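# Carry the limp spare arm onto the other desk

## Task

Lift the 5.7 kg spare robot arm, which is unpowered so its joints flop loosely, out of the open case on one desk and set it down lying on the second desk. At the end it must be at rest with nothing hanging past any desk edge. No part of it may drop freely by more than a few centimetres, the case must still be on its own desk, the grippers must have released it and the robot must have backed away from it, and the robot must neither fall over nor finish tilted.

## Robot and tools

ROBOT. A Rainbow Robotics RB-Y1 in simulation. It has a two-wheel drive base with two rear casters (0.66 m long, 0.58 m wide; its front edge sits 0.10 m ahead of the drive axle), a torso whose lower 'leg' folds at ankle, knee and hip, a head carrying head_camera, and two 7-joint arms, each ending in a parallel gripper with a wrist camera (left_wrist_camera, right_wrist_camera). Each arm is rated for 3 kg, so the 5.7 kg load realistically needs both hands. Carry it close to the body: weight held well ahead of the drive wheels can tip the robot forward, and nothing halts that.

FRAMES. Base frame: origin on the floor between the drive wheels, x forward, y left, z up, in metres. The reported chest, left_hand and right_hand are in this frame. A hand point is the spot centred between its finger pads; the fingers extend along the hand's -z and close along its x. Printed hand positions can be wrong, more so with the arm stretched out. Odometry is the base frame as it stood at scene start; it counts wheel rotation only, so slipping looks like travel. Heading is in radians, positive to the left, from -3.142 to 3.142. The camera calibration (intrinsics and T_world_to_cam in the base frame) is approximate; wrist camera poses get less reliable at long reach.

execute_actions(actions, cameras). actions is a list holding either nothing (just report state and images) or one action. One action may contain:
- base: a relative move from where the base currently is, exactly one key: translate_m (metres, -3 to 3, positive = forward; no sideways motion) or rotate_rad (radians, -3.2 to 3.2, positive = counter-clockwise seen from above).
- joints: a single flat object for the whole robot, keyed by joint name, each value an absolute target (radians; grippers in metres). Ranges and signs: torso_squat_rad 0 to 1.2 (bigger lowers the chest, kept level); torso_shift_rad -0.3 to 0.6 (positive pushes the hips forward); torso_pitch_rad -0.2 to 1.4 (positive leans forward); torso_yaw_rad -1.5 to 1.5 (positive turns left). Torso combos must also hold: squat+shift <= 1.52; squat-shift+pitch <= 1.57; shift+0.5 pitch-0.4 squat <= 0.7; shift+0.3 pitch-0.5 squat <= 0.39, otherwise the commanded torso joints stop short with off_target. Per arm (left_/right_ prefix): shoulder_pitch_rad -2.356 to 2.356 (0 hangs down, negative raises forward); shoulder_roll_rad left 0 to 3.141, right -3.141 to 0 (both lift outward); shoulder_yaw_rad -2.094 to 2.094; elbow_rad -2.617 to 0.01 (0 straight, negative bends); forearm_roll_rad -3.141 to 3.141; wrist_pitch_rad -1.57 to 1.919 (negative tips the hand forward); hand_roll_rad -2.705 to 2.705; gripper_m 0 to 0.1 (pad gap). Yaw and roll signs are the same for both arms (positive = left / counter-clockwise from above). head_pan_rad -0.523 to 0.523 (positive left), head_tilt_rad -0.35 to 1.57 (positive down). Tolerance for 'done' is ±0.02 rad, ±0.004 m for grippers.
- speeds: optional caps for that action, translate_m 0.05 to 0.4 m/s, rotate_rad 0.1 to 1.509 rad/s; defaults are the maxima. A base move needing over 8.667 s is refused.
- min_time_s: 0.1 to 8, the shortest duration for every arm and head motion in the action; useful for slow, gentle moves.
Top speeds: arm joints 1 rad/s (forearm_roll, wrist_pitch, hand_roll 1.5), head 1.5, squat and pitch 0.3, shift 0.15, torso yaw 0.6, grippers 0.1 m/s. No action exceeds 15 s. cameras: list of head_camera, left_wrist_camera, right_wrist_camera or all; omitted/null means all, [] means none. Any unknown key or out-of-range number rejects the whole call with no motion. Joints you omit may keep pushing toward earlier targets.

wait(seconds 0 to 10): no new command; returns state and images. zoom_image(camera, region [x0, y0, x1, y1] in pixels, at most 504x504; head image is 896x504, wrist images 644x364). read_manual(section 'licences') only gives licence text. finished_scene(scene 1 or 2) ends the scene irreversibly and reports success; the goal must already be met and stable.

RESULTS. base_status and joint_status: done (for the base, wheels turned the commanded amount, slip included); off_target (stopped short, may still push); limit_stop_at_<name> (a built-in limit; limit_stop_at_own_body means the self-collision guard stopped short of touching); contact_stop (torso or arm met firm resistance or could not lift the load); time_out; stopped_with_arm (torso halted because an arm hit something). After contact_stop, time_out or stopped_with_arm the whole group (torso, left arm, or right arm) freezes and forgets its targets. 'joint command not followed' plus a 'cause:' line means an arm's targets were withheld by the collision check; those joints read not_followed and may be retried on later actions. on_its_own lists uncommanded parts; 'held at' gives a target, not a position. MOTOR HOT warns from 65 °C; at 80 °C an OVER-TEMPERATURE FAULT brakes that arm, reported as limit_stop_at_motor_heat; resend targets afterwards. Holding weight heats motors even while you think. A torque fault (contact torque reaching a joint's limit, e.g. elbow 33.4 N m, wrist joints 23.2 N m, shoulders 65.1 N m, load included) freezes everything for 10 s. Any stop skips the remaining robot calls of that reply.

RECOVERY. After a stop, first back off the arms in their own action, then the torso. If both hands hold the object and the torso reports contact_stop immediately with nothing in the way, resend every arm joint at its current joint_positions value, then retry the torso.

AVOID. The base keeps driving into furniture, and a bent leg can poke past the base front and shove the robot backward unseen by odometry. Never let the arms strike or squeeze each other (fingers included; the arm-to-arm check ignores hands). Grip with an opening at least 0.005 m under the part's width (off_target is then normal). Do not drop, slam or dangle the limp arm, do not drag the case off its desk, and release gently before driving away.

Each tool is called after "Call:" in YAML: its name, and indented under it one key for each argument.

## Session

Call:
execute_actions:
  actions: []

Scene clock: 0.00 s.
base_odometry: x=+0.000 y=+0.000 heading=+0.000 (m, m, rad; odometry frame)
base_status: not commanded
joint_positions: torso_squat_rad=+0.350 torso_shift_rad=+0.000 torso_pitch_rad=+0.000 torso_yaw_rad=+0.000 left_shoulder_pitch_rad=-0.031 left_shoulder_roll_rad=+0.044 left_shoulder_yaw_rad=+0.020 left_elbow_rad=-0.238 left_forearm_roll_rad=+0.015 left_wrist_pitch_rad=+0.036 left_hand_roll_rad=+0.024 left_gripper_m=+0.100 right_shoulder_pitch_rad=-0.055 right_shoulder_roll_rad=-0.041 right_shoulder_yaw_rad=+0.032 right_elbow_rad=-0.246 right_forearm_roll_rad=-0.030 right_wrist_pitch_rad=+0.042 right_hand_roll_rad=-0.052 right_gripper_m=+0.100 head_pan_rad=+0.000 head_tilt_rad=+0.401
joint_status: not commanded
chest: x=-0.2278 y=+0.0001 z=+1.2475 quat_wxyz=(+1.000, +0.000, +0.000, +0.000) (m; base frame)
left_hand: x=-0.0980 y=+0.2546 z=+0.5739 quat_wxyz=(+0.993, +0.020, -0.116, +0.022) (m; base frame)
right_hand: x=-0.0788 y=-0.2450 z=+0.5770 quat_wxyz=(+0.992, -0.013, -0.128, -0.014) (m; base frame)
pictures: head_camera, left_wrist_camera, right_wrist_camera
Images, in order (width x height): head_camera 896x504, left_wrist_camera 644x364, right_wrist_camera 644x364.

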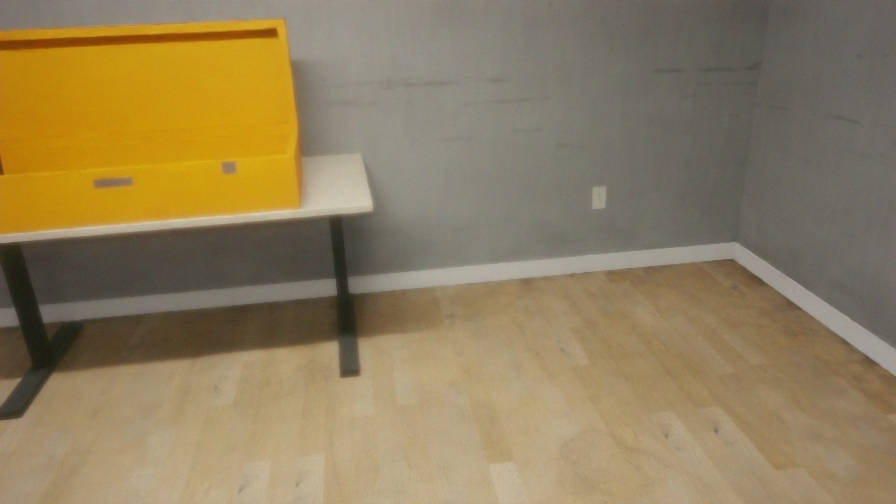

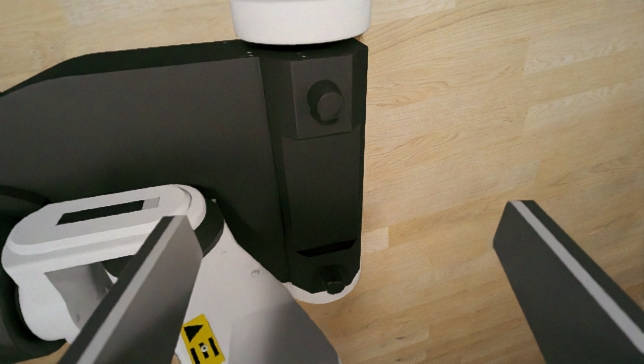

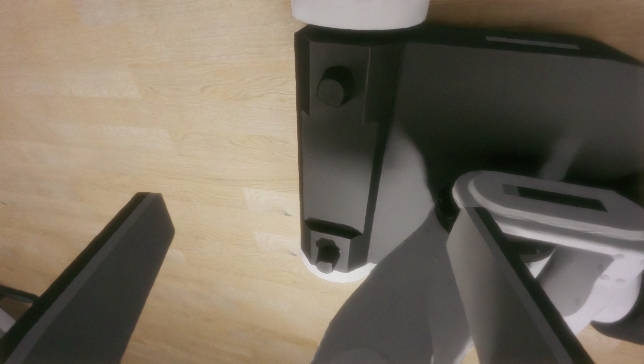

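Call:
execute_actions:
  actions:
    - {"joints":{"head_pan_rad":-0.52,"torso_yaw_rad":-1.0}}
  cameras: ["head_camera"]

Call:
execute_actions:
  actions:
    - {"joints":{"head_pan_rad":0.0,"torso_yaw_rad":0.0},"base":{"rotate_rad":0.9}}
  cameras: ["head_camera"]

Scene clock: 13.40 s.
base_odometry: x=+0.000 y=+0.000 heading=+0.000 (m, m, rad; odometry frame)
base_status: not commanded
joint_positions: torso_squat_rad=+0.350 torso_shift_rad=+0.000 torso_pitch_rad=+0.000 torso_yaw_rad=-1.000 left_shoulder_pitch_rad=-0.031 left_shoulder_roll_rad=+0.044 left_shoulder_yaw_rad=+0.020 left_elbow_rad=-0.238 left_forearm_roll_rad=+0.015 left_wrist_pitch_rad=+0.036 left_hand_roll_rad=+0.024 left_gripper_m=+0.100 right_shoulder_pitch_rad=-0.054 right_shoulder_roll_rad=-0.041 right_shoulder_yaw_rad=+0.032 right_elbow_rad=-0.246 right_forearm_roll_rad=-0.030 right_wrist_pitch_rad=+0.042 right_hand_roll_rad=-0.052 right_gripper_m=+0.100 head_pan_rad=-0.520 head_tilt_rad=+0.401
joint_status: all done
chest: x=-0.2278 y=+0.0001 z=+1.2475 quat_wxyz=(+0.878, +0.000, +0.000, -0.479) (m; base frame)
left_hand: x=+0.0563 y=+0.0284 z=+0.5738 quat_wxyz=(+0.882, -0.038, -0.111, -0.457) (m; base frame)
right_hand: x=-0.3537 y=-0.2577 z=+0.5770 quat_wxyz=(+0.864, -0.072, -0.106, -0.488) (m; base frame)
pictures: head_camera
camera_calibration (this result's frames):
head_camera: T_world_to_cam=[[-0.999612, -0.00541411, -0.0273243, -0.175371], [0.0234384, 0.366585, -0.930089, 1.41432], [0.0150523, -0.930369, -0.366316, 0.456978], [0, 0, 0, 1]] pos_world=[-0.215331, -0.0942612, 1.47805]
Images, in order (width x height): head_camera 896x504.

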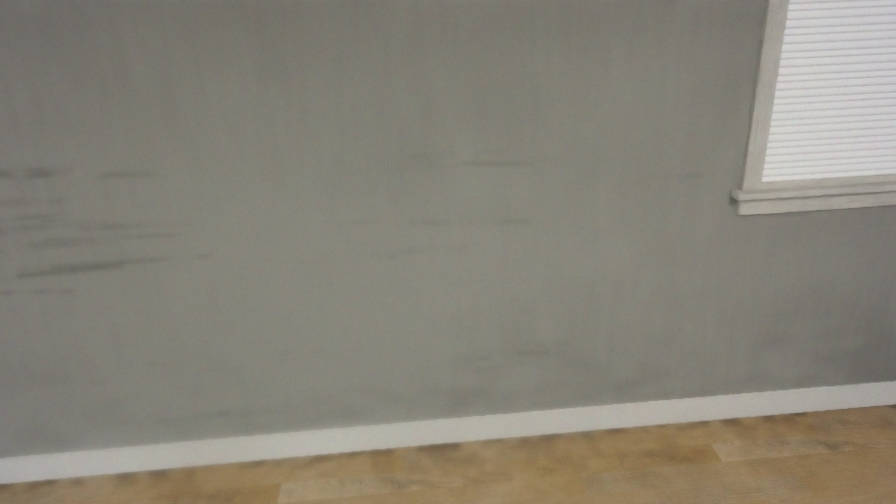

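Scene clock: 16.53 s.
base_odometry: x=+0.000 y=+0.000 heading=+0.899 (m, m, rad; odometry frame)
base_status: done
joint_positions: torso_squat_rad=+0.350 torso_shift_rad=+0.000 torso_pitch_rad=+0.000 torso_yaw_rad=+0.000 left_shoulder_pitch_rad=-0.031 left_shoulder_roll_rad=+0.044 left_shoulder_yaw_rad=+0.020 left_elbow_rad=-0.238 left_forearm_roll_rad=+0.015 left_wrist_pitch_rad=+0.036 left_hand_roll_rad=+0.024 left_gripper_m=+0.100 right_shoulder_pitch_rad=-0.055 right_shoulder_roll_rad=-0.042 right_shoulder_yaw_rad=+0.032 right_elbow_rad=-0.246 right_forearm_roll_rad=-0.030 right_wrist_pitch_rad=+0.042 right_hand_roll_rad=-0.052 right_gripper_m=+0.100 head_pan_rad=+0.000 head_tilt_rad=+0.401
joint_status: all done
chest: x=-0.2278 y=+0.0001 z=+1.2475 quat_wxyz=(+1.000, +0.000, +0.000, +0.000) (m; base frame)
left_hand: x=-0.0982 y=+0.2546 z=+0.5738 quat_wxyz=(+0.993, +0.020, -0.116, +0.022) (m; base frame)
right_hand: x=-0.0786 y=-0.2450 z=+0.5770 quat_wxyz=(+0.992, -0.013, -0.128, -0.014) (m; base frame)
pictures: head_camera
camera_calibration (this result's frames):
head_camera: T_world_to_cam=[[-0.045403, -0.998585, -0.0276863, 0.0317825], [-0.364947, 0.0423796, -0.930063, 1.32737], [0.929921, -0.0321236, -0.366355, 0.662293], [0, 0, 0, 1]] pos_world=[-0.130019, -0.00324057, 1.47805]
Images, in order (width x height): head_camera 896x504.

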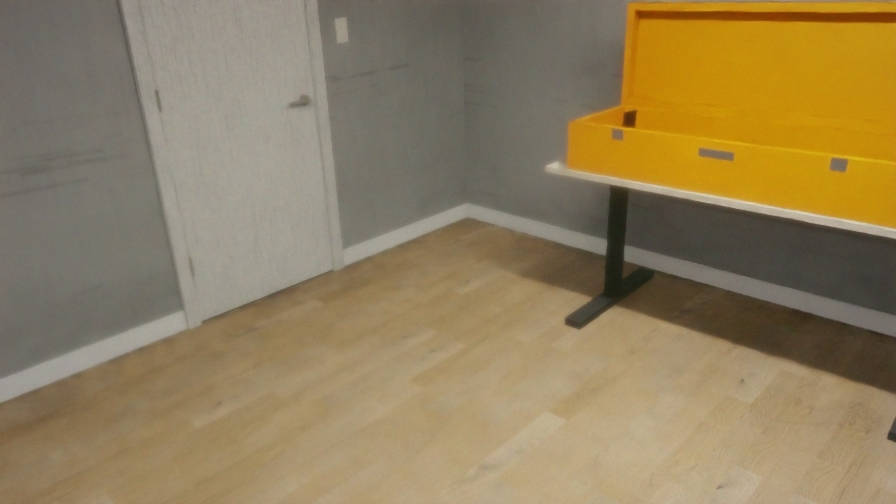

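Call:
execute_actions:
  actions:
    - {"joints":{"head_pan_rad":0.52,"torso_yaw_rad":1.5},"base":{"translate_m":1.1}}
  cameras: ["head_camera"]

Scene clock: 27.07 s.
base_odometry: x=+0.684 y=+0.861 heading=+0.900 (m, m, rad; odometry frame)
base_status: done
joint_positions: torso_squat_rad=+0.350 torso_shift_rad=+0.000 torso_pitch_rad=+0.000 torso_yaw_rad=+1.296 left_shoulder_pitch_rad=-0.031 left_shoulder_roll_rad=+0.044 left_shoulder_yaw_rad=+0.020 left_elbow_rad=-0.238 left_forearm_roll_rad=+0.015 left_wrist_pitch_rad=+0.036 left_hand_roll_rad=+0.024 left_gripper_m=+0.100 right_shoulder_pitch_rad=-0.055 right_shoulder_roll_rad=-0.042 right_shoulder_yaw_rad=+0.032 right_elbow_rad=-0.246 right_forearm_roll_rad=-0.030 right_wrist_pitch_rad=+0.042 right_hand_roll_rad=-0.052 right_gripper_m=+0.100 head_pan_rad=+0.520 head_tilt_rad=+0.401
joint_status: torso_yaw_rad limit_stop_at_own_body (moved +1.296 of +1.500); the others done
on_its_own: torso_yaw_rad is held at +1.296, not at your +1.500, since a limit_stop_at_own_body
chest: x=-0.2278 y=+0.0001 z=+1.2475 quat_wxyz=(+0.797, +0.000, +0.000, +0.603) (m; base frame)
left_hand: x=-0.4376 y=+0.1940 z=+0.5739 quat_wxyz=(+0.778, +0.086, -0.080, +0.617) (m; base frame)
right_hand: x=+0.0487 y=+0.0774 z=+0.5770 quat_wxyz=(+0.799, +0.067, -0.110, +0.587) (m; base frame)
pictures: head_camera
camera_calibration (this result's frames):
head_camera: T_world_to_cam=[[0.979801, 0.198041, -0.0277535, 0.254215], [0.047216, -0.363961, -0.930217, 1.4209], [-0.194322, 0.910117, -0.36596, 0.40794], [0, 0, 0, 1]] pos_world=[-0.236897, 0.0955345, 1.47809]
Images, in order (width x height): head_camera 896x504.

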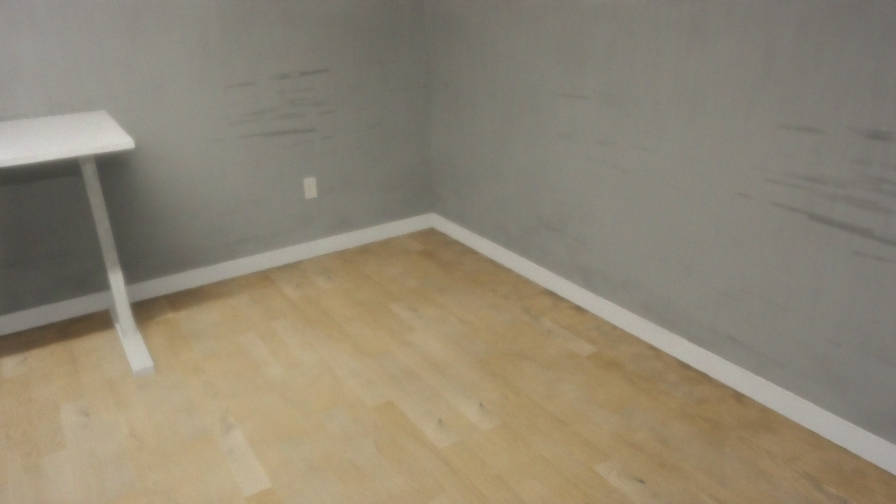

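Call:
execute_actions:
  actions:
    - {"joints":{"head_pan_rad":0.0,"torso_yaw_rad":0,"torso_squat_rad":0.0},"base":{"rotate_rad":-0.766}}
  cameras: []

Call:
execute_actions:
  actions:
    - {"joints":{"head_tilt_rad":0.75},"base":{"translate_m":0.9}}
  cameras: ["head_camera"]

Scene clock: 36.87 s.
base_odometry: x=+0.684 y=+0.861 heading=+0.134 (m, m, rad; odometry frame)
base_status: done
joint_positions: torso_squat_rad=+0.000 torso_shift_rad=+0.000 torso_pitch_rad=+0.000 torso_yaw_rad=+0.000 left_shoulder_pitch_rad=-0.031 left_shoulder_roll_rad=+0.044 left_shoulder_yaw_rad=+0.020 left_elbow_rad=-0.238 left_forearm_roll_rad=+0.015 left_wrist_pitch_rad=+0.036 left_hand_roll_rad=+0.024 left_gripper_m=+0.100 right_shoulder_pitch_rad=-0.054 right_shoulder_roll_rad=-0.042 right_shoulder_yaw_rad=+0.032 right_elbow_rad=-0.246 right_forearm_roll_rad=-0.030 right_wrist_pitch_rad=+0.042 right_hand_roll_rad=-0.052 right_gripper_m=+0.100 head_pan_rad=+0.000 head_tilt_rad=+0.401
joint_status: all done
chest: x=-0.2278 y=+0.0002 z=+1.2899 quat_wxyz=(+1.000, +0.000, +0.000, +0.000) (m; base frame)
left_hand: x=-0.0980 y=+0.2546 z=+0.6163 quat_wxyz=(+0.993, +0.020, -0.116, +0.022) (m; base frame)
right_hand: x=-0.0789 y=-0.2450 z=+0.6194 quat_wxyz=(+0.992, -0.013, -0.128, -0.014) (m; base frame)
pictures: none
No camera images: the call's "cameras" was empty. Leave "cameras" out to get every camera's image.

Scene clock: 40.57 s.
base_odometry: x=+1.576 y=+0.981 heading=+0.134 (m, m, rad; odometry frame)
base_status: done
joint_positions: torso_squat_rad=+0.000 torso_shift_rad=+0.000 torso_pitch_rad=+0.000 torso_yaw_rad=+0.000 left_shoulder_pitch_rad=-0.031 left_shoulder_roll_rad=+0.044 left_shoulder_yaw_rad=+0.020 left_elbow_rad=-0.238 left_forearm_roll_rad=+0.015 left_wrist_pitch_rad=+0.036 left_hand_roll_rad=+0.024 left_gripper_m=+0.100 right_shoulder_pitch_rad=-0.055 right_shoulder_roll_rad=-0.042 right_shoulder_yaw_rad=+0.032 right_elbow_rad=-0.246 right_forearm_roll_rad=-0.030 right_wrist_pitch_rad=+0.042 right_hand_roll_rad=-0.052 right_gripper_m=+0.100 head_pan_rad=+0.000 head_tilt_rad=+0.750
joint_status: all done
chest: x=-0.2278 y=+0.0002 z=+1.2899 quat_wxyz=(+1.000, +0.000, +0.000, +0.000) (m; base frame)
left_hand: x=-0.0981 y=+0.2546 z=+0.6163 quat_wxyz=(+0.993, +0.020, -0.116, +0.022) (m; base frame)
right_hand: x=-0.0787 y=-0.2450 z=+0.6194 quat_wxyz=(+0.992, -0.013, -0.128, -0.014) (m; base frame)
pictures: head_camera
camera_calibration (this result's frames):
head_camera: T_world_to_cam=[[-0.052026, -0.998591, -0.0104294, 0.00595159], [-0.661467, 0.0422824, -0.748781, 1.03575], [0.748168, -0.0320574, -0.662735, 1.082], [0, 0, 0, 1]] pos_world=[-0.124096, -0.00316449, 1.49269]
Images, in order (width x height): head_camera 896x504.

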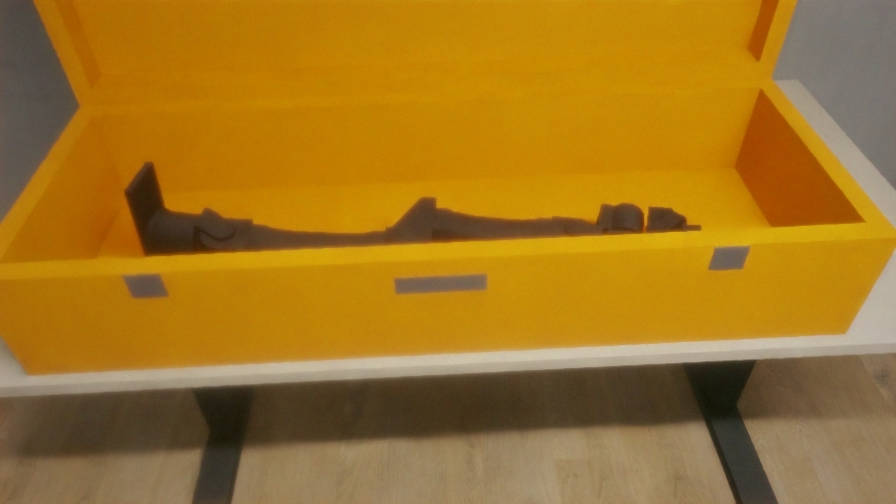

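Call:
execute_actions:
  actions:
    - {"joints":{"head_tilt_rad":0.75,"torso_pitch_rad":0.4},"base":{"translate_m":0.3}}
  cameras: ["head_camera"]

Scene clock: 55.43 s.
base_odometry: x=+1.873 y=+1.021 heading=+0.133 (m, m, rad; odometry frame)
base_status: done
joint_positions: torso_squat_rad=+0.000 torso_shift_rad=+0.000 torso_pitch_rad=+0.400 torso_yaw_rad=+0.000 left_shoulder_pitch_rad=-0.031 left_shoulder_roll_rad=+0.044 left_shoulder_yaw_rad=+0.020 left_elbow_rad=-0.238 left_forearm_roll_rad=+0.015 left_wrist_pitch_rad=+0.036 left_hand_roll_rad=+0.024 left_gripper_m=+0.100 right_shoulder_pitch_rad=-0.055 right_shoulder_roll_rad=-0.042 right_shoulder_yaw_rad=+0.032 right_elbow_rad=-0.246 right_forearm_roll_rad=-0.030 right_wrist_pitch_rad=+0.042 right_hand_roll_rad=-0.052 right_gripper_m=+0.100 head_pan_rad=+0.000 head_tilt_rad=+0.750
joint_status: all done
chest: x=-0.1073 y=+0.0001 z=+1.2655 quat_wxyz=(+0.980, +0.000, +0.199, +0.000) (m; base frame)
left_hand: x=-0.2500 y=+0.2546 z=+0.5945 quat_wxyz=(+0.996, +0.024, +0.084, +0.017) (m; base frame)
right_hand: x=-0.2310 y=-0.2450 z=+0.5899 quat_wxyz=(+0.997, -0.015, +0.072, -0.011) (m; base frame)
pictures: head_camera
camera_calibration (this result's frames):
head_camera: T_world_to_cam=[[-0.052092, -0.998585, 0.0106687, -0.0147474], [-0.900772, 0.0423717, -0.432221, 0.670882], [0.431157, -0.0321253, -0.901705, 1.24405], [0, 0, 0, 1]] pos_world=[0.0671604, -0.00318734, 1.4119]
Images, in order (width x height): head_camera 896x504.

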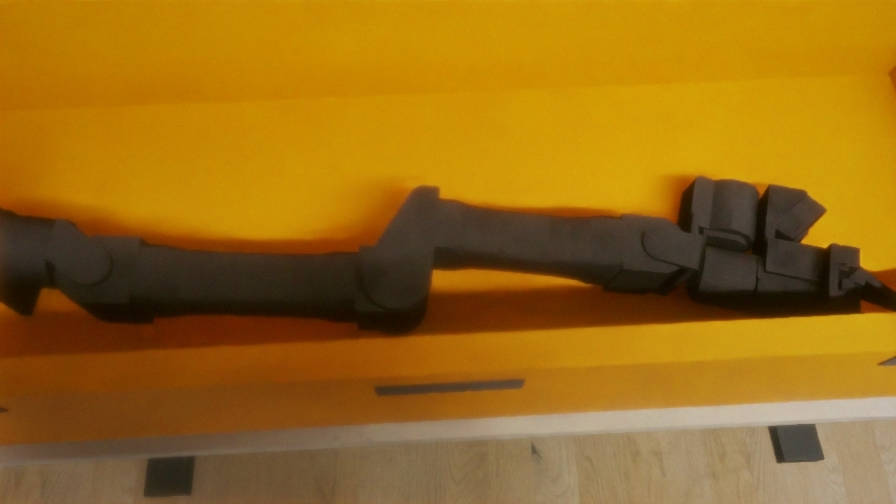

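Call:
execute_actions:
  actions:
    - {"joints":{"torso_pitch_rad":0,"head_tilt_rad":0.9,"left_wrist_pitch_rad":1.75,"right_wrist_pitch_rad":1.75,"left_elbow_rad":-2.0,"right_elbow_rad":-2.0,"left_shoulder_pitch_rad":0.2,"right_shoulder_pitch_rad":0.2,"left_shoulder_roll_rad":0.274,"right_shoulder_roll_rad":-0.187,"left_forearm_roll_rad":0,"right_forearm_roll_rad":0,"left_hand_roll_rad":-0.1,"right_hand_roll_rad":-0.28}}
  cameras: []

Call:
execute_actions:
  actions:
    - {"joints":{"left_shoulder_pitch_rad":-0.9,"right_shoulder_pitch_rad":-0.9,"left_shoulder_yaw_rad":0.341,"right_shoulder_yaw_rad":-0.324}}
  cameras: []

Call:
execute_actions:
  actions:
    - {"base":{"translate_m":0.04},"joints":{"left_shoulder_pitch_rad":-1.363,"right_shoulder_pitch_rad":-1.393,"left_elbow_rad":-0.4,"right_elbow_rad":-0.4}}
  cameras: []

Call:
execute_actions:
  actions:
    - {"joints":{"torso_squat_rad":0.75}}

Scene clock: 133.47 s.
base_odometry: x=+1.873 y=+1.021 heading=+0.133 (m, m, rad; odometry frame)
base_status: not commanded
joint_positions: torso_squat_rad=+0.000 torso_shift_rad=+0.000 torso_pitch_rad=+0.000 torso_yaw_rad=+0.000 left_shoulder_pitch_rad=+0.200 left_shoulder_roll_rad=+0.274 left_shoulder_yaw_rad=+0.020 left_elbow_rad=-2.000 left_forearm_roll_rad=+0.000 left_wrist_pitch_rad=+1.750 left_hand_roll_rad=-0.100 left_gripper_m=+0.100 right_shoulder_pitch_rad=+0.200 right_shoulder_roll_rad=-0.187 right_shoulder_yaw_rad=+0.032 right_elbow_rad=-2.000 right_forearm_roll_rad=+0.000 right_wrist_pitch_rad=+1.750 right_hand_roll_rad=-0.280 right_gripper_m=+0.100 head_pan_rad=+0.000 head_tilt_rad=+0.900
joint_status: all done
chest: x=-0.2279 y=+0.0002 z=+1.2899 quat_wxyz=(+1.000, +0.000, +0.000, +0.000) (m; base frame)
left_hand: x=+0.0158 y=+0.3602 z=+0.9121 quat_wxyz=(+0.989, +0.141, -0.021, -0.036) (m; base frame)
right_hand: x=+0.0169 y=-0.3074 z=+0.8997 quat_wxyz=(+0.986, -0.087, -0.039, -0.137) (m; base frame)
pictures: none
No camera images: the call's "cameras" was empty. Leave "cameras" out to get every camera's image.

Scene clock: 135.20 s.
base_odometry: x=+1.873 y=+1.021 heading=+0.133 (m, m, rad; odometry frame)
base_status: not commanded
joint_positions: torso_squat_rad=+0.000 torso_shift_rad=+0.000 torso_pitch_rad=+0.000 torso_yaw_rad=+0.000 left_shoulder_pitch_rad=-0.900 left_shoulder_roll_rad=+0.274 left_shoulder_yaw_rad=+0.341 left_elbow_rad=-2.000 left_forearm_roll_rad=+0.000 left_wrist_pitch_rad=+1.750 left_hand_roll_rad=-0.100 left_gripper_m=+0.100 right_shoulder_pitch_rad=-0.900 right_shoulder_roll_rad=-0.187 right_shoulder_yaw_rad=-0.324 right_elbow_rad=-2.000 right_forearm_roll_rad=+0.000 right_wrist_pitch_rad=+1.750 right_hand_roll_rad=-0.280 right_gripper_m=+0.100 head_pan_rad=+0.000 head_tilt_rad=+0.900
joint_status: all done
chest: x=-0.2279 y=+0.0002 z=+1.2899 quat_wxyz=(+1.000, +0.000, +0.000, +0.000) (m; base frame)
left_hand: x=+0.3030 y=+0.3017 z=+1.3788 quat_wxyz=(+0.834, +0.084, -0.545, +0.013) (m; base frame)
right_hand: x=+0.3077 y=-0.2616 z=+1.3629 quat_wxyz=(+0.829, +0.056, -0.536, -0.151) (m; base frame)
pictures: none
No camera images: the call's "cameras" was empty. Leave "cameras" out to get every camera's image.

Scene clock: 137.43 s.
base_odometry: x=+1.913 y=+1.027 heading=+0.133 (m, m, rad; odometry frame)
base_status: done
joint_positions: torso_squat_rad=+0.000 torso_shift_rad=+0.000 torso_pitch_rad=+0.000 torso_yaw_rad=+0.000 left_shoulder_pitch_rad=-1.363 left_shoulder_roll_rad=+0.274 left_shoulder_yaw_rad=+0.341 left_elbow_rad=-0.400 left_forearm_roll_rad=+0.000 left_wrist_pitch_rad=+1.750 left_hand_roll_rad=-0.100 left_gripper_m=+0.100 right_shoulder_pitch_rad=-1.393 right_shoulder_roll_rad=-0.187 right_shoulder_yaw_rad=-0.324 right_elbow_rad=-0.400 right_forearm_roll_rad=+0.000 right_wrist_pitch_rad=+1.750 right_hand_roll_rad=-0.280 right_gripper_m=+0.100 head_pan_rad=+0.000 head_tilt_rad=+0.900
joint_status: all done
chest: x=-0.2279 y=+0.0002 z=+1.2899 quat_wxyz=(+1.000, +0.000, +0.000, +0.000) (m; base frame)
left_hand: x=+0.3057 y=+0.2202 z=+1.1244 quat_wxyz=(+0.999, +0.000, +0.000, -0.050) (m; base frame)
right_hand: x=+0.3033 y=-0.1696 z=+1.1243 quat_wxyz=(+0.996, +0.000, +0.000, -0.093) (m; base frame)
pictures: none
No camera images: the call's "cameras" was empty. Leave "cameras" out to get every camera's image.

Scene clock: 140.70 s.
base_odometry: x=+1.913 y=+1.027 heading=+0.133 (m, m, rad; odometry frame)
base_status: not commanded
joint_positions: torso_squat_rad=+0.750 torso_shift_rad=+0.000 torso_pitch_rad=+0.000 torso_yaw_rad=+0.000 left_shoulder_pitch_rad=-1.363 left_shoulder_roll_rad=+0.274 left_shoulder_yaw_rad=+0.341 left_elbow_rad=-0.400 left_forearm_roll_rad=+0.000 left_wrist_pitch_rad=+1.750 left_hand_roll_rad=-0.100 left_gripper_m=+0.100 right_shoulder_pitch_rad=-1.393 right_shoulder_roll_rad=-0.187 right_shoulder_yaw_rad=-0.324 right_elbow_rad=-0.400 right_forearm_roll_rad=+0.000 right_wrist_pitch_rad=+1.750 right_hand_roll_rad=-0.280 right_gripper_m=+0.100 head_pan_rad=+0.000 head_tilt_rad=+0.900
joint_status: all done
chest: x=-0.2280 y=+0.0001 z=+1.1021 quat_wxyz=(+1.000, +0.000, +0.000, +0.000) (m; base frame)
left_hand: x=+0.3056 y=+0.2201 z=+0.9367 quat_wxyz=(+0.999, +0.000, +0.000, -0.050) (m; base frame)
right_hand: x=+0.3032 y=-0.1697 z=+0.9366 quat_wxyz=(+0.996, +0.000, +0.000, -0.093) (m; base frame)
pictures: head_camera, left_wrist_camera, right_wrist_camera
camera_calibration (this result's frames):
head_camera: T_world_to_cam=[[-0.0529787, -0.998592, -0.00255538, -0.00652449], [-0.765675, 0.0422641, -0.641837, 0.734196], [0.641042, -0.0320471, -0.766837, 1.07125], [0, 0, 0, 1]] pos_world=[-0.124905, -0.00321504, 1.29269]
left_wrist_camera: T_world_to_cam=[[0.987295, -0.158813, -0.00527127, -0.257024], [-0.123861, -0.789939, 0.600545, -0.319224], [-0.0995384, -0.592262, -0.799573, 0.992899], [0, 0, 0, 1]] pos_world=[0.313051, 0.295071, 0.984249]
right_wrist_camera: T_world_to_cam=[[-0.988342, 0.151641, -0.013629, 0.33329], [0.109341, 0.769227, 0.629551, -0.458774], [0.105949, 0.620722, -0.776839, 0.88619], [0, 0, 0, 1]] pos_world=[0.285676, -0.247717, 0.981792]
Images, in order (width x height): head_camera 896x504, left_wrist_camera 644x364, right_wrist_camera 644x364.

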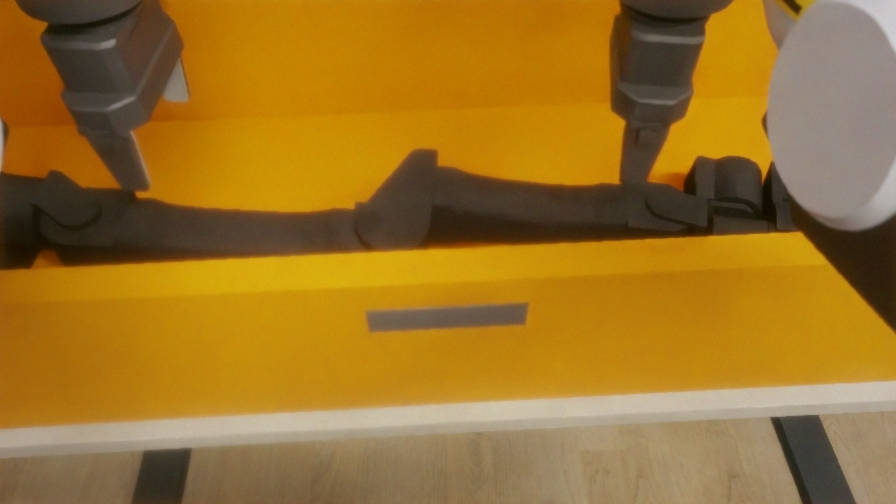

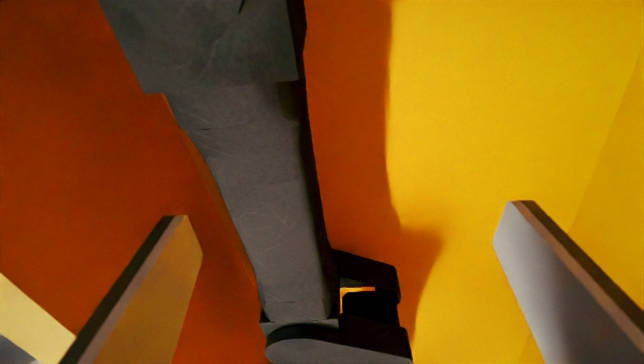

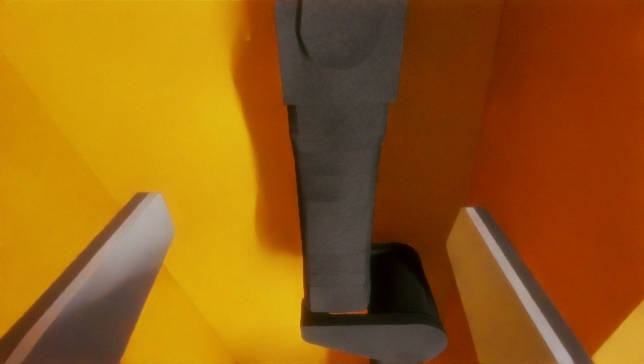

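Call:
execute_actions:
  actions:
    - {"base":{"translate_m":-0.025},"joints":{"torso_squat_rad":0.84,"left_wrist_pitch_rad":1.82}}

Scene clock: 150.47 s.
base_odometry: x=+1.888 y=+1.023 heading=+0.133 (m, m, rad; odometry frame)
base_status: done
joint_positions: torso_squat_rad=+0.840 torso_shift_rad=+0.000 torso_pitch_rad=+0.000 torso_yaw_rad=+0.000 left_shoulder_pitch_rad=-1.363 left_shoulder_roll_rad=+0.274 left_shoulder_yaw_rad=+0.341 left_elbow_rad=-0.400 left_forearm_roll_rad=+0.000 left_wrist_pitch_rad=+1.820 left_hand_roll_rad=-0.100 left_gripper_m=+0.100 right_shoulder_pitch_rad=-1.393 right_shoulder_roll_rad=-0.187 right_shoulder_yaw_rad=-0.324 right_elbow_rad=-0.400 right_forearm_roll_rad=+0.000 right_wrist_pitch_rad=+1.750 right_hand_roll_rad=-0.280 right_gripper_m=+0.100 head_pan_rad=+0.000 head_tilt_rad=+0.900
joint_status: all done
chest: x=-0.2280 y=+0.0001 z=+1.0572 quat_wxyz=(+1.000, +0.000, +0.000, +0.000) (m; base frame)
left_hand: x=+0.2895 y=+0.2201 z=+0.8924 quat_wxyz=(+0.998, -0.001, +0.035, -0.050) (m; base frame)
right_hand: x=+0.3032 y=-0.1697 z=+0.8916 quat_wxyz=(+0.996, +0.000, +0.000, -0.093) (m; base frame)
pictures: head_camera, left_wrist_camera, right_wrist_camera
camera_calibration (this result's frames):
head_camera: T_world_to_cam=[[-0.0529785, -0.998592, -0.0025567, -0.00665155], [-0.765659, 0.042264, -0.641856, 0.705347], [0.641061, -0.032047, -0.766821, 1.03677], [0, 0, 0, 1]] pos_world=[-0.124932, -0.00322748, 1.24773]
left_wrist_camera: T_world_to_cam=[[0.984516, -0.158838, -0.0741536, -0.179079], [-0.0816734, -0.789945, 0.607715, -0.313252], [-0.155105, -0.592248, -0.790686, 0.963994], [0, 0, 0, 1]] pos_world=[0.300242, 0.295028, 0.939305]
right_wrist_camera: T_world_to_cam=[[-0.988344, 0.151621, -0.0136734, 0.332702], [0.109297, 0.769231, 0.629553, -0.430476], [0.105971, 0.620721, -0.776837, 0.851286], [0, 0, 0, 1]] pos_world=[0.285662, -0.24772, 0.936868]
Images, in order (width x height): head_camera 896x504, left_wrist_camera 644x364, right_wrist_camera 644x364.

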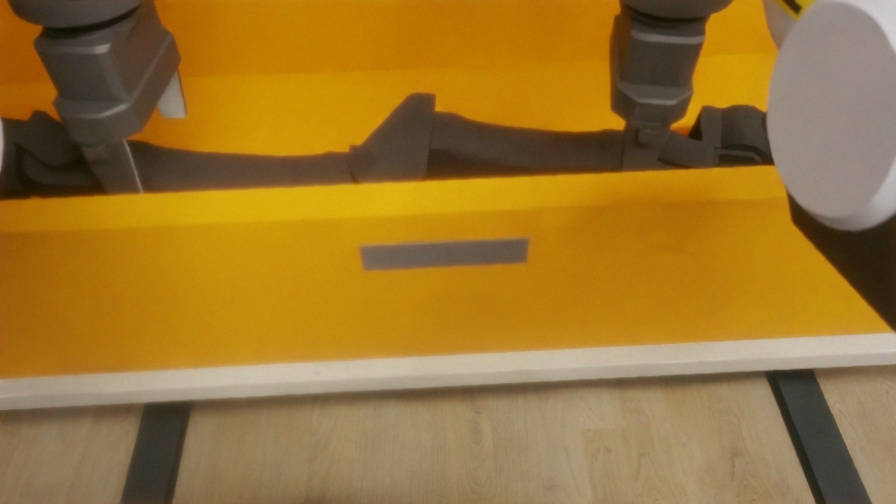

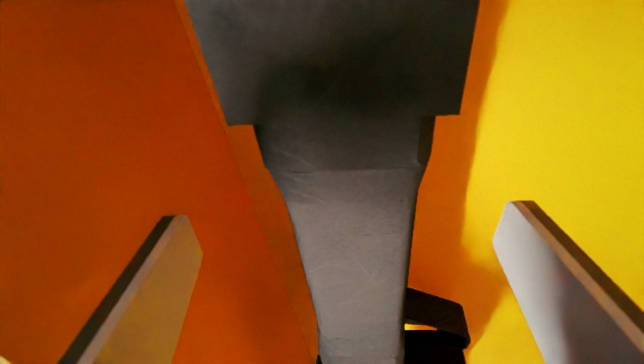

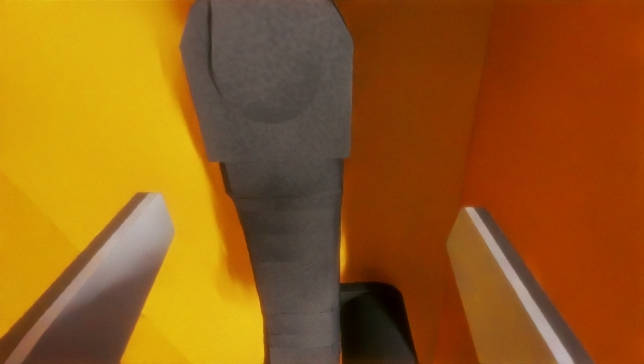

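Call:
execute_actions:
  actions:
    - {"joints":{"torso_squat_rad":0.9,"right_wrist_pitch_rad":1.71}}
  cameras: ["left_wrist_camera","right_wrist_camera"]

Scene clock: 156.00 s.
base_odometry: x=+1.888 y=+1.023 heading=+0.133 (m, m, rad; odometry frame)
base_status: not commanded
joint_positions: torso_squat_rad=+0.900 torso_shift_rad=+0.000 torso_pitch_rad=+0.000 torso_yaw_rad=+0.000 left_shoulder_pitch_rad=-1.363 left_shoulder_roll_rad=+0.274 left_shoulder_yaw_rad=+0.341 left_elbow_rad=-0.400 left_forearm_roll_rad=+0.000 left_wrist_pitch_rad=+1.820 left_hand_roll_rad=-0.100 left_gripper_m=+0.100 right_shoulder_pitch_rad=-1.393 right_shoulder_roll_rad=-0.187 right_shoulder_yaw_rad=-0.324 right_elbow_rad=-0.400 right_forearm_roll_rad=+0.000 right_wrist_pitch_rad=+1.710 right_hand_roll_rad=-0.280 right_gripper_m=+0.100 head_pan_rad=+0.000 head_tilt_rad=+0.900
joint_status: all done
chest: x=-0.2280 y=+0.0001 z=+1.0251 quat_wxyz=(+1.000, +0.000, +0.000, +0.000) (m; base frame)
left_hand: x=+0.2895 y=+0.2201 z=+0.8603 quat_wxyz=(+0.998, -0.001, +0.035, -0.050) (m; base frame)
right_hand: x=+0.3124 y=-0.1688 z=+0.8597 quat_wxyz=(+0.996, +0.004, -0.020, -0.093) (m; base frame)
pictures: left_wrist_camera, right_wrist_camera
camera_calibration (this result's frames):
left_wrist_camera: T_world_to_cam=[[0.984513, -0.158846, -0.0741759, -0.181453], [-0.0816666, -0.789944, 0.607716, -0.293755], [-0.155128, -0.592247, -0.790682, 0.938607], [0, 0, 0, 1]] pos_world=[0.300257, 0.295014, 0.9072]
right_wrist_camera: T_world_to_cam=[[-0.987034, 0.151728, -0.0523649, 0.374082], [0.0841241, 0.766849, 0.636291, -0.41038], [0.136699, 0.623635, -0.76967, 0.809713], [0, 0, 0, 1]] pos_world=[0.293067, -0.247025, 0.903922]
Images, in order (width x height): left_wrist_camera 644x364, right_wrist_camera 644x364.

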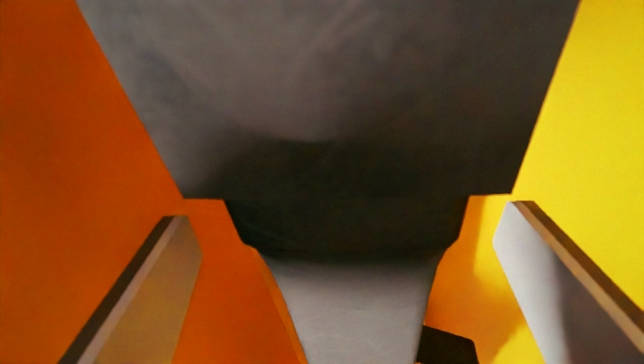

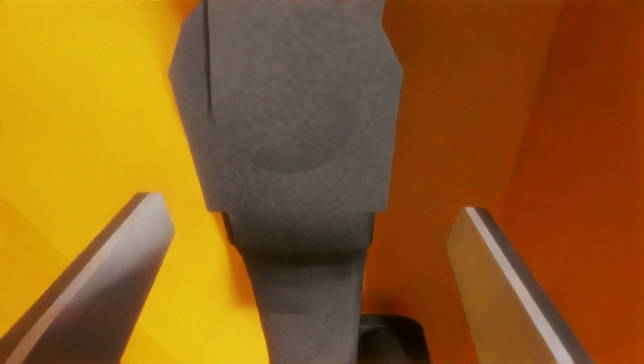

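Call:
execute_actions:
  actions:
    - {"joints":{"left_shoulder_pitch_rad":-1.378,"left_shoulder_roll_rad":0.23,"left_shoulder_yaw_rad":0.332,"left_hand_roll_rad":-0.05,"right_shoulder_pitch_rad":-1.372,"right_shoulder_roll_rad":-0.248,"right_shoulder_yaw_rad":-0.336,"right_hand_roll_rad":-0.215,"right_wrist_pitch_rad":1.72}}
  cameras: []

Call:
execute_actions:
  actions:
    - {"joints":{"torso_squat_rad":0.96}}

Scene clock: 174.97 s.
base_odometry: x=+1.888 y=+1.023 heading=+0.133 (m, m, rad; odometry frame)
base_status: not commanded
joint_positions: torso_squat_rad=+0.900 torso_shift_rad=+0.000 torso_pitch_rad=+0.000 torso_yaw_rad=+0.000 left_shoulder_pitch_rad=-1.378 left_shoulder_roll_rad=+0.230 left_shoulder_yaw_rad=+0.332 left_elbow_rad=-0.400 left_forearm_roll_rad=+0.000 left_wrist_pitch_rad=+1.820 left_hand_roll_rad=-0.050 left_gripper_m=+0.100 right_shoulder_pitch_rad=-1.372 right_shoulder_roll_rad=-0.248 right_shoulder_yaw_rad=-0.336 right_elbow_rad=-0.400 right_forearm_roll_rad=+0.000 right_wrist_pitch_rad=+1.720 right_hand_roll_rad=-0.215 right_gripper_m=+0.100 head_pan_rad=+0.000 head_tilt_rad=+0.900
joint_status: all done
chest: x=-0.2280 y=+0.0001 z=+1.0251 quat_wxyz=(+1.000, +0.000, +0.000, +0.000) (m; base frame)
left_hand: x=+0.2888 y=+0.1954 z=+0.8600 quat_wxyz=(+0.998, +0.000, +0.035, -0.049) (m; base frame)
right_hand: x=+0.3123 y=-0.2047 z=+0.8597 quat_wxyz=(+0.996, +0.002, -0.015, -0.093) (m; base frame)
pictures: none
No camera images: the call's "cameras" was empty. Leave "cameras" out to get every camera's image.

Scene clock: 175.87 s.
base_odometry: x=+1.888 y=+1.023 heading=+0.133 (m, m, rad; odometry frame)
base_status: not commanded
joint_positions: torso_squat_rad=+0.960 torso_shift_rad=+0.000 torso_pitch_rad=+0.000 torso_yaw_rad=+0.000 left_shoulder_pitch_rad=-1.378 left_shoulder_roll_rad=+0.230 left_shoulder_yaw_rad=+0.332 left_elbow_rad=-0.400 left_forearm_roll_rad=+0.000 left_wrist_pitch_rad=+1.820 left_hand_roll_rad=-0.050 left_gripper_m=+0.100 right_shoulder_pitch_rad=-1.372 right_shoulder_roll_rad=-0.248 right_shoulder_yaw_rad=-0.336 right_elbow_rad=-0.400 right_forearm_roll_rad=+0.000 right_wrist_pitch_rad=+1.720 right_hand_roll_rad=-0.215 right_gripper_m=+0.100 head_pan_rad=+0.000 head_tilt_rad=+0.900
joint_status: all done
chest: x=-0.2280 y=+0.0001 z=+0.9914 quat_wxyz=(+1.000, +0.000, +0.000, +0.000) (m; base frame)
left_hand: x=+0.2888 y=+0.1954 z=+0.8264 quat_wxyz=(+0.998, +0.000, +0.035, -0.049) (m; base frame)
right_hand: x=+0.3123 y=-0.2047 z=+0.8260 quat_wxyz=(+0.996, +0.002, -0.015, -0.093) (m; base frame)
pictures: head_camera, left_wrist_camera, right_wrist_camera
camera_calibration (this result's frames):
head_camera: T_world_to_cam=[[-0.0530299, -0.99859, -0.00257902, -0.00684451], [-0.765681, 0.0423189, -0.641826, 0.663114], [0.64103, -0.0320613, -0.766846, 0.986358], [0, 0, 0, 1]] pos_world=[-0.124915, -0.00327325, 1.18197]
left_wrist_camera: T_world_to_cam=[[0.984835, -0.156407, -0.0750751, -0.187022], [-0.0796513, -0.792048, 0.605241, -0.29084], [-0.154127, -0.590083, -0.792494, 0.897845], [0, 0, 0, 1]] pos_world=[0.299402, 0.270192, 0.873525]
right_wrist_camera: T_world_to_cam=[[-0.987286, 0.15297, -0.0432091, 0.370457], [0.0913448, 0.768451, 0.633355, -0.360884], [0.130089, 0.621356, -0.772654, 0.810253], [0, 0, 0, 1]] pos_world=[0.293307, -0.282802, 0.87062]
Images, in order (width x height): head_camera 896x504, left_wrist_camera 644x364, right_wrist_camera 644x364.

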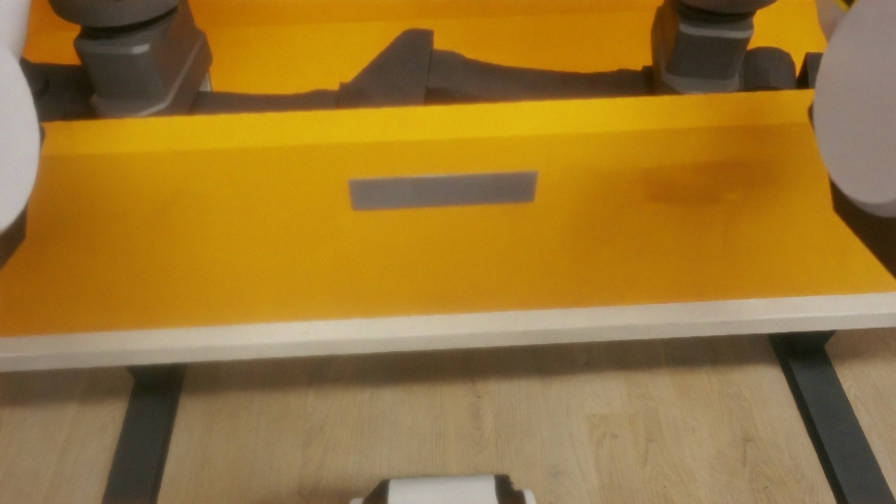

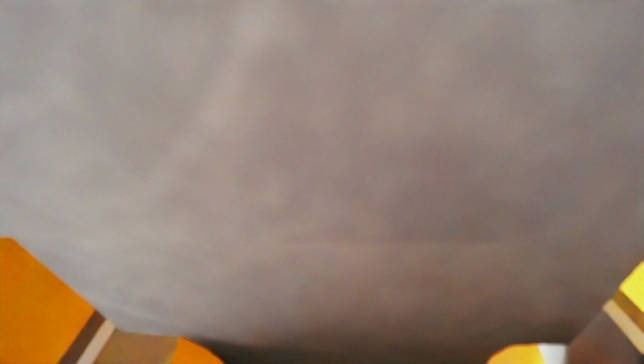

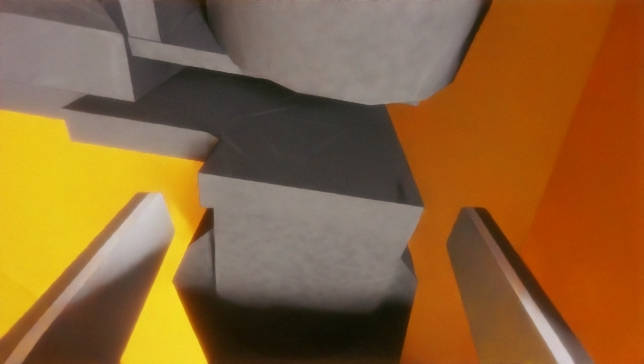

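Call:
execute_actions:
  actions:
    - {"joints":{"left_gripper_m":0.0,"right_gripper_m":0.0,"head_tilt_rad":0.6}}
  cameras: []

Call:
execute_actions:
  actions:
    - {"joints":{"torso_squat_rad":0.88}}

Scene clock: 182.33 s.
base_odometry: x=+1.888 y=+1.023 heading=+0.133 (m, m, rad; odometry frame)
base_status: not commanded
joint_positions: torso_squat_rad=+0.960 torso_shift_rad=+0.000 torso_pitch_rad=+0.000 torso_yaw_rad=+0.000 left_shoulder_pitch_rad=-1.378 left_shoulder_roll_rad=+0.230 left_shoulder_yaw_rad=+0.332 left_elbow_rad=-0.400 left_forearm_roll_rad=+0.000 left_wrist_pitch_rad=+1.820 left_hand_roll_rad=-0.050 left_gripper_m=+0.056 right_shoulder_pitch_rad=-1.372 right_shoulder_roll_rad=-0.248 right_shoulder_yaw_rad=-0.336 right_elbow_rad=-0.400 right_forearm_roll_rad=+0.000 right_wrist_pitch_rad=+1.720 right_hand_roll_rad=-0.215 right_gripper_m=+0.058 head_pan_rad=+0.000 head_tilt_rad=+0.600
joint_status: left_gripper_m off_target (ended at +0.056, target +0.000); right_gripper_m off_target (ended at +0.058, target +0.000); the others done
chest: x=-0.2280 y=+0.0001 z=+0.9914 quat_wxyz=(+1.000, +0.000, +0.000, +0.000) (m; base frame)
left_hand: x=+0.2888 y=+0.1954 z=+0.8264 quat_wxyz=(+0.998, +0.000, +0.035, -0.049) (m; base frame)
right_hand: x=+0.3124 y=-0.2048 z=+0.8262 quat_wxyz=(+0.996, +0.002, -0.015, -0.093) (m; base frame)
pictures: none
No camera images: the call's "cameras" was empty. Leave "cameras" out to get every camera's image.

Scene clock: 183.33 s.
base_odometry: x=+1.888 y=+1.023 heading=+0.133 (m, m, rad; odometry frame)
base_status: not commanded
joint_positions: torso_squat_rad=+0.880 torso_shift_rad=+0.001 torso_pitch_rad=+0.001 torso_yaw_rad=+0.000 left_shoulder_pitch_rad=-1.375 left_shoulder_roll_rad=+0.229 left_shoulder_yaw_rad=+0.332 left_elbow_rad=-0.398 left_forearm_roll_rad=+0.000 left_wrist_pitch_rad=+1.820 left_hand_roll_rad=-0.050 left_gripper_m=+0.056 right_shoulder_pitch_rad=-1.370 right_shoulder_roll_rad=-0.248 right_shoulder_yaw_rad=-0.336 right_elbow_rad=-0.399 right_forearm_roll_rad=+0.000 right_wrist_pitch_rad=+1.720 right_hand_roll_rad=-0.215 right_gripper_m=+0.058 head_pan_rad=+0.000 head_tilt_rad=+0.600
joint_status: all done
chest: x=-0.2272 y=+0.0001 z=+1.0360 quat_wxyz=(+1.000, +0.000, +0.001, +0.000) (m; base frame)
left_hand: x=+0.2881 y=+0.1956 z=+0.8679 quat_wxyz=(+0.998, +0.000, +0.038, -0.049) (m; base frame)
right_hand: x=+0.3118 y=-0.2048 z=+0.8681 quat_wxyz=(+0.996, +0.002, -0.012, -0.093) (m; base frame)
pictures: head_camera, left_wrist_camera, right_wrist_camera
camera_calibration (this result's frames):
head_camera: T_world_to_cam=[[-0.049972, -0.998588, -0.018045, 0.0130874], [-0.54323, 0.0423371, -0.838516, 0.98125], [0.838096, -0.0320998, -0.544578, 0.785471], [0, 0, 0, 1]] pos_world=[-0.124602, -0.00326093, 1.25078]
left_wrist_camera: T_world_to_cam=[[0.9844, -0.155877, -0.0815989, -0.177521], [-0.0752109, -0.792083, 0.605763, -0.317559], [-0.159057, -0.590176, -0.79145, 0.931311], [0, 0, 0, 1]] pos_world=[0.299, 0.270433, 0.914966]
right_wrist_camera: T_world_to_cam=[[-0.987491, 0.153142, -0.0375283, 0.367002], [0.0951183, 0.768423, 0.632834, -0.388118], [0.125751, 0.621349, -0.773377, 0.844837], [0, 0, 0, 1]] pos_world=[0.293089, -0.282903, 0.912765]
Images, in order (width x height): head_camera 896x504, left_wrist_camera 644x364, right_wrist_camera 644x364.

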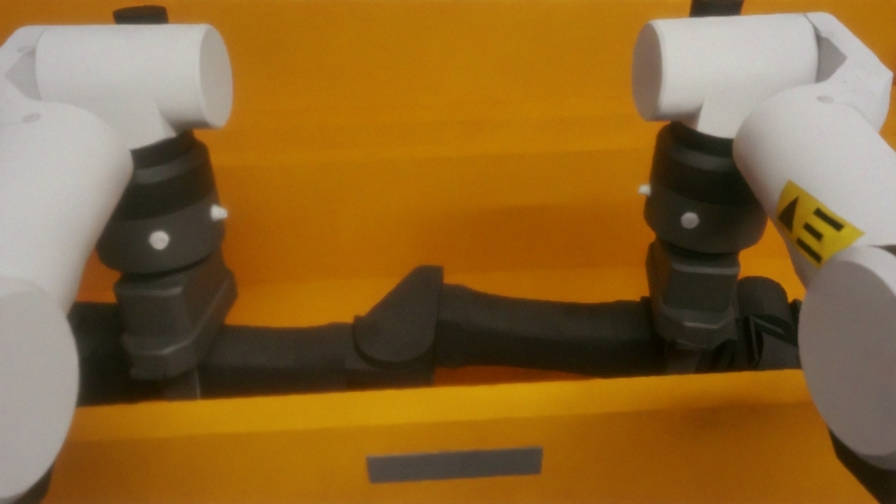

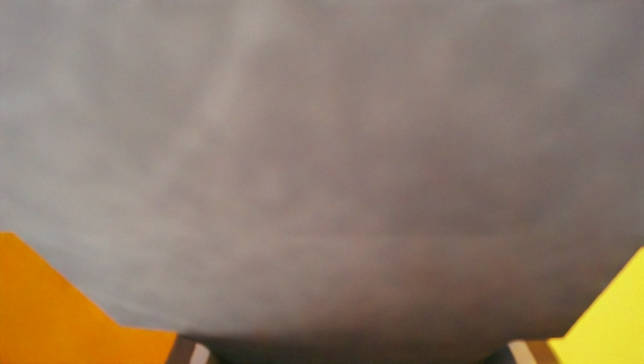

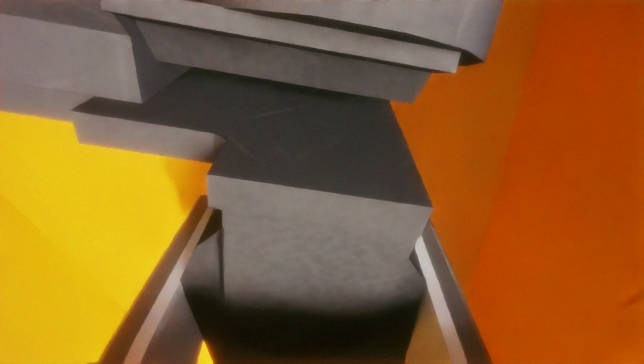

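Call:
execute_actions:
  actions:
    - {"joints":{"torso_squat_rad":0.7}}
  cameras: []

Call:
execute_actions:
  actions:
    - {"joints":{"torso_squat_rad":0.0,"head_pan_rad":-0.35,"head_tilt_rad":0.85}}
  cameras: ["head_camera","right_wrist_camera"]

Scene clock: 189.47 s.
base_odometry: x=+1.888 y=+1.023 heading=+0.133 (m, m, rad; odometry frame)
base_status: not commanded
joint_positions: torso_squat_rad=+0.700 torso_shift_rad=+0.001 torso_pitch_rad=+0.002 torso_yaw_rad=+0.000 left_shoulder_pitch_rad=-1.375 left_shoulder_roll_rad=+0.229 left_shoulder_yaw_rad=+0.332 left_elbow_rad=-0.398 left_forearm_roll_rad=+0.000 left_wrist_pitch_rad=+1.820 left_hand_roll_rad=-0.050 left_gripper_m=+0.056 right_shoulder_pitch_rad=-1.369 right_shoulder_roll_rad=-0.247 right_shoulder_yaw_rad=-0.336 right_elbow_rad=-0.398 right_forearm_roll_rad=+0.000 right_wrist_pitch_rad=+1.720 right_hand_roll_rad=-0.215 right_gripper_m=+0.058 head_pan_rad=+0.000 head_tilt_rad=+0.600
joint_status: all done
chest: x=-0.2271 y=+0.0001 z=+1.1254 quat_wxyz=(+1.000, +0.000, +0.001, +0.000) (m; base frame)
left_hand: x=+0.2882 y=+0.1956 z=+0.9571 quat_wxyz=(+0.998, +0.000, +0.039, -0.049) (m; base frame)
right_hand: x=+0.3117 y=-0.2048 z=+0.9570 quat_wxyz=(+0.996, +0.002, -0.012, -0.093) (m; base frame)
pictures: none
No camera images: the call's "cameras" was empty. Leave "cameras" out to get every camera's image.

Scene clock: 192.57 s.
base_odometry: x=+1.888 y=+1.023 heading=+0.133 (m, m, rad; odometry frame)
base_status: not commanded
joint_positions: torso_squat_rad=+0.000 torso_shift_rad=+0.001 torso_pitch_rad=+0.002 torso_yaw_rad=+0.000 left_shoulder_pitch_rad=-1.374 left_shoulder_roll_rad=+0.229 left_shoulder_yaw_rad=+0.332 left_elbow_rad=-0.398 left_forearm_roll_rad=+0.000 left_wrist_pitch_rad=+1.820 left_hand_roll_rad=-0.050 left_gripper_m=+0.056 right_shoulder_pitch_rad=-1.369 right_shoulder_roll_rad=-0.247 right_shoulder_yaw_rad=-0.336 right_elbow_rad=-0.398 right_forearm_roll_rad=+0.000 right_wrist_pitch_rad=+1.720 right_hand_roll_rad=-0.215 right_gripper_m=+0.058 head_pan_rad=-0.350 head_tilt_rad=+0.850
joint_status: all done
chest: x=-0.2268 y=+0.0001 z=+1.2899 quat_wxyz=(+1.000, +0.000, +0.001, +0.000) (m; base frame)
left_hand: x=+0.2884 y=+0.1957 z=+1.1214 quat_wxyz=(+0.998, +0.000, +0.039, -0.049) (m; base frame)
right_hand: x=+0.3119 y=-0.2046 z=+1.1210 quat_wxyz=(+0.996, +0.002, -0.011, -0.093) (m; base frame)
pictures: head_camera, right_wrist_camera
camera_calibration (this result's frames):
head_camera: T_world_to_cam=[[-0.392019, -0.919947, -0.00441126, -0.0724557], [-0.675216, 0.290981, -0.677801, 0.928033], [0.624824, -0.262732, -0.735232, 1.16378], [0, 0, 0, 1]] pos_world=[-0.12894, -0.030933, 1.48435]
right_wrist_camera: T_world_to_cam=[[-0.9876, 0.152918, -0.035538, 0.374259], [0.0962006, 0.768351, 0.632757, -0.548654], [0.124066, 0.621492, -0.773534, 1.04108], [0, 0, 0, 1]] pos_world=[0.293237, -0.282694, 1.16577]
Images, in order (width x height): head_camera 896x504, right_wrist_camera 644x364.

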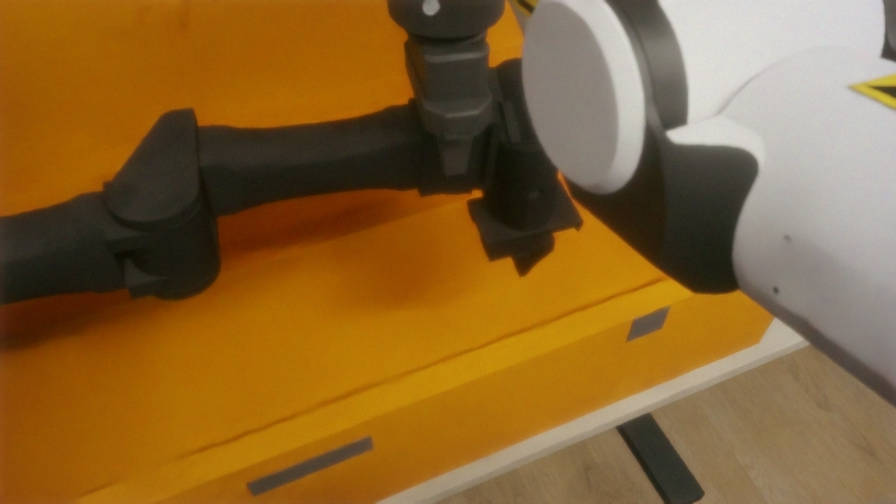

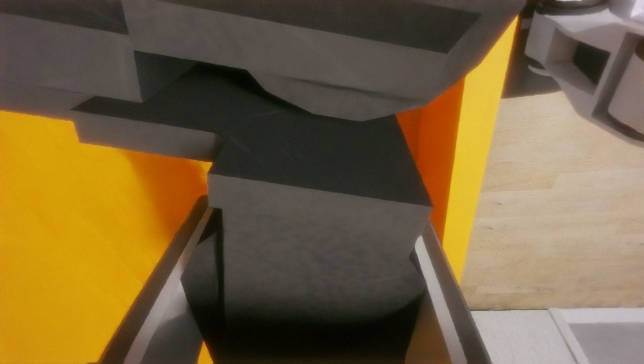

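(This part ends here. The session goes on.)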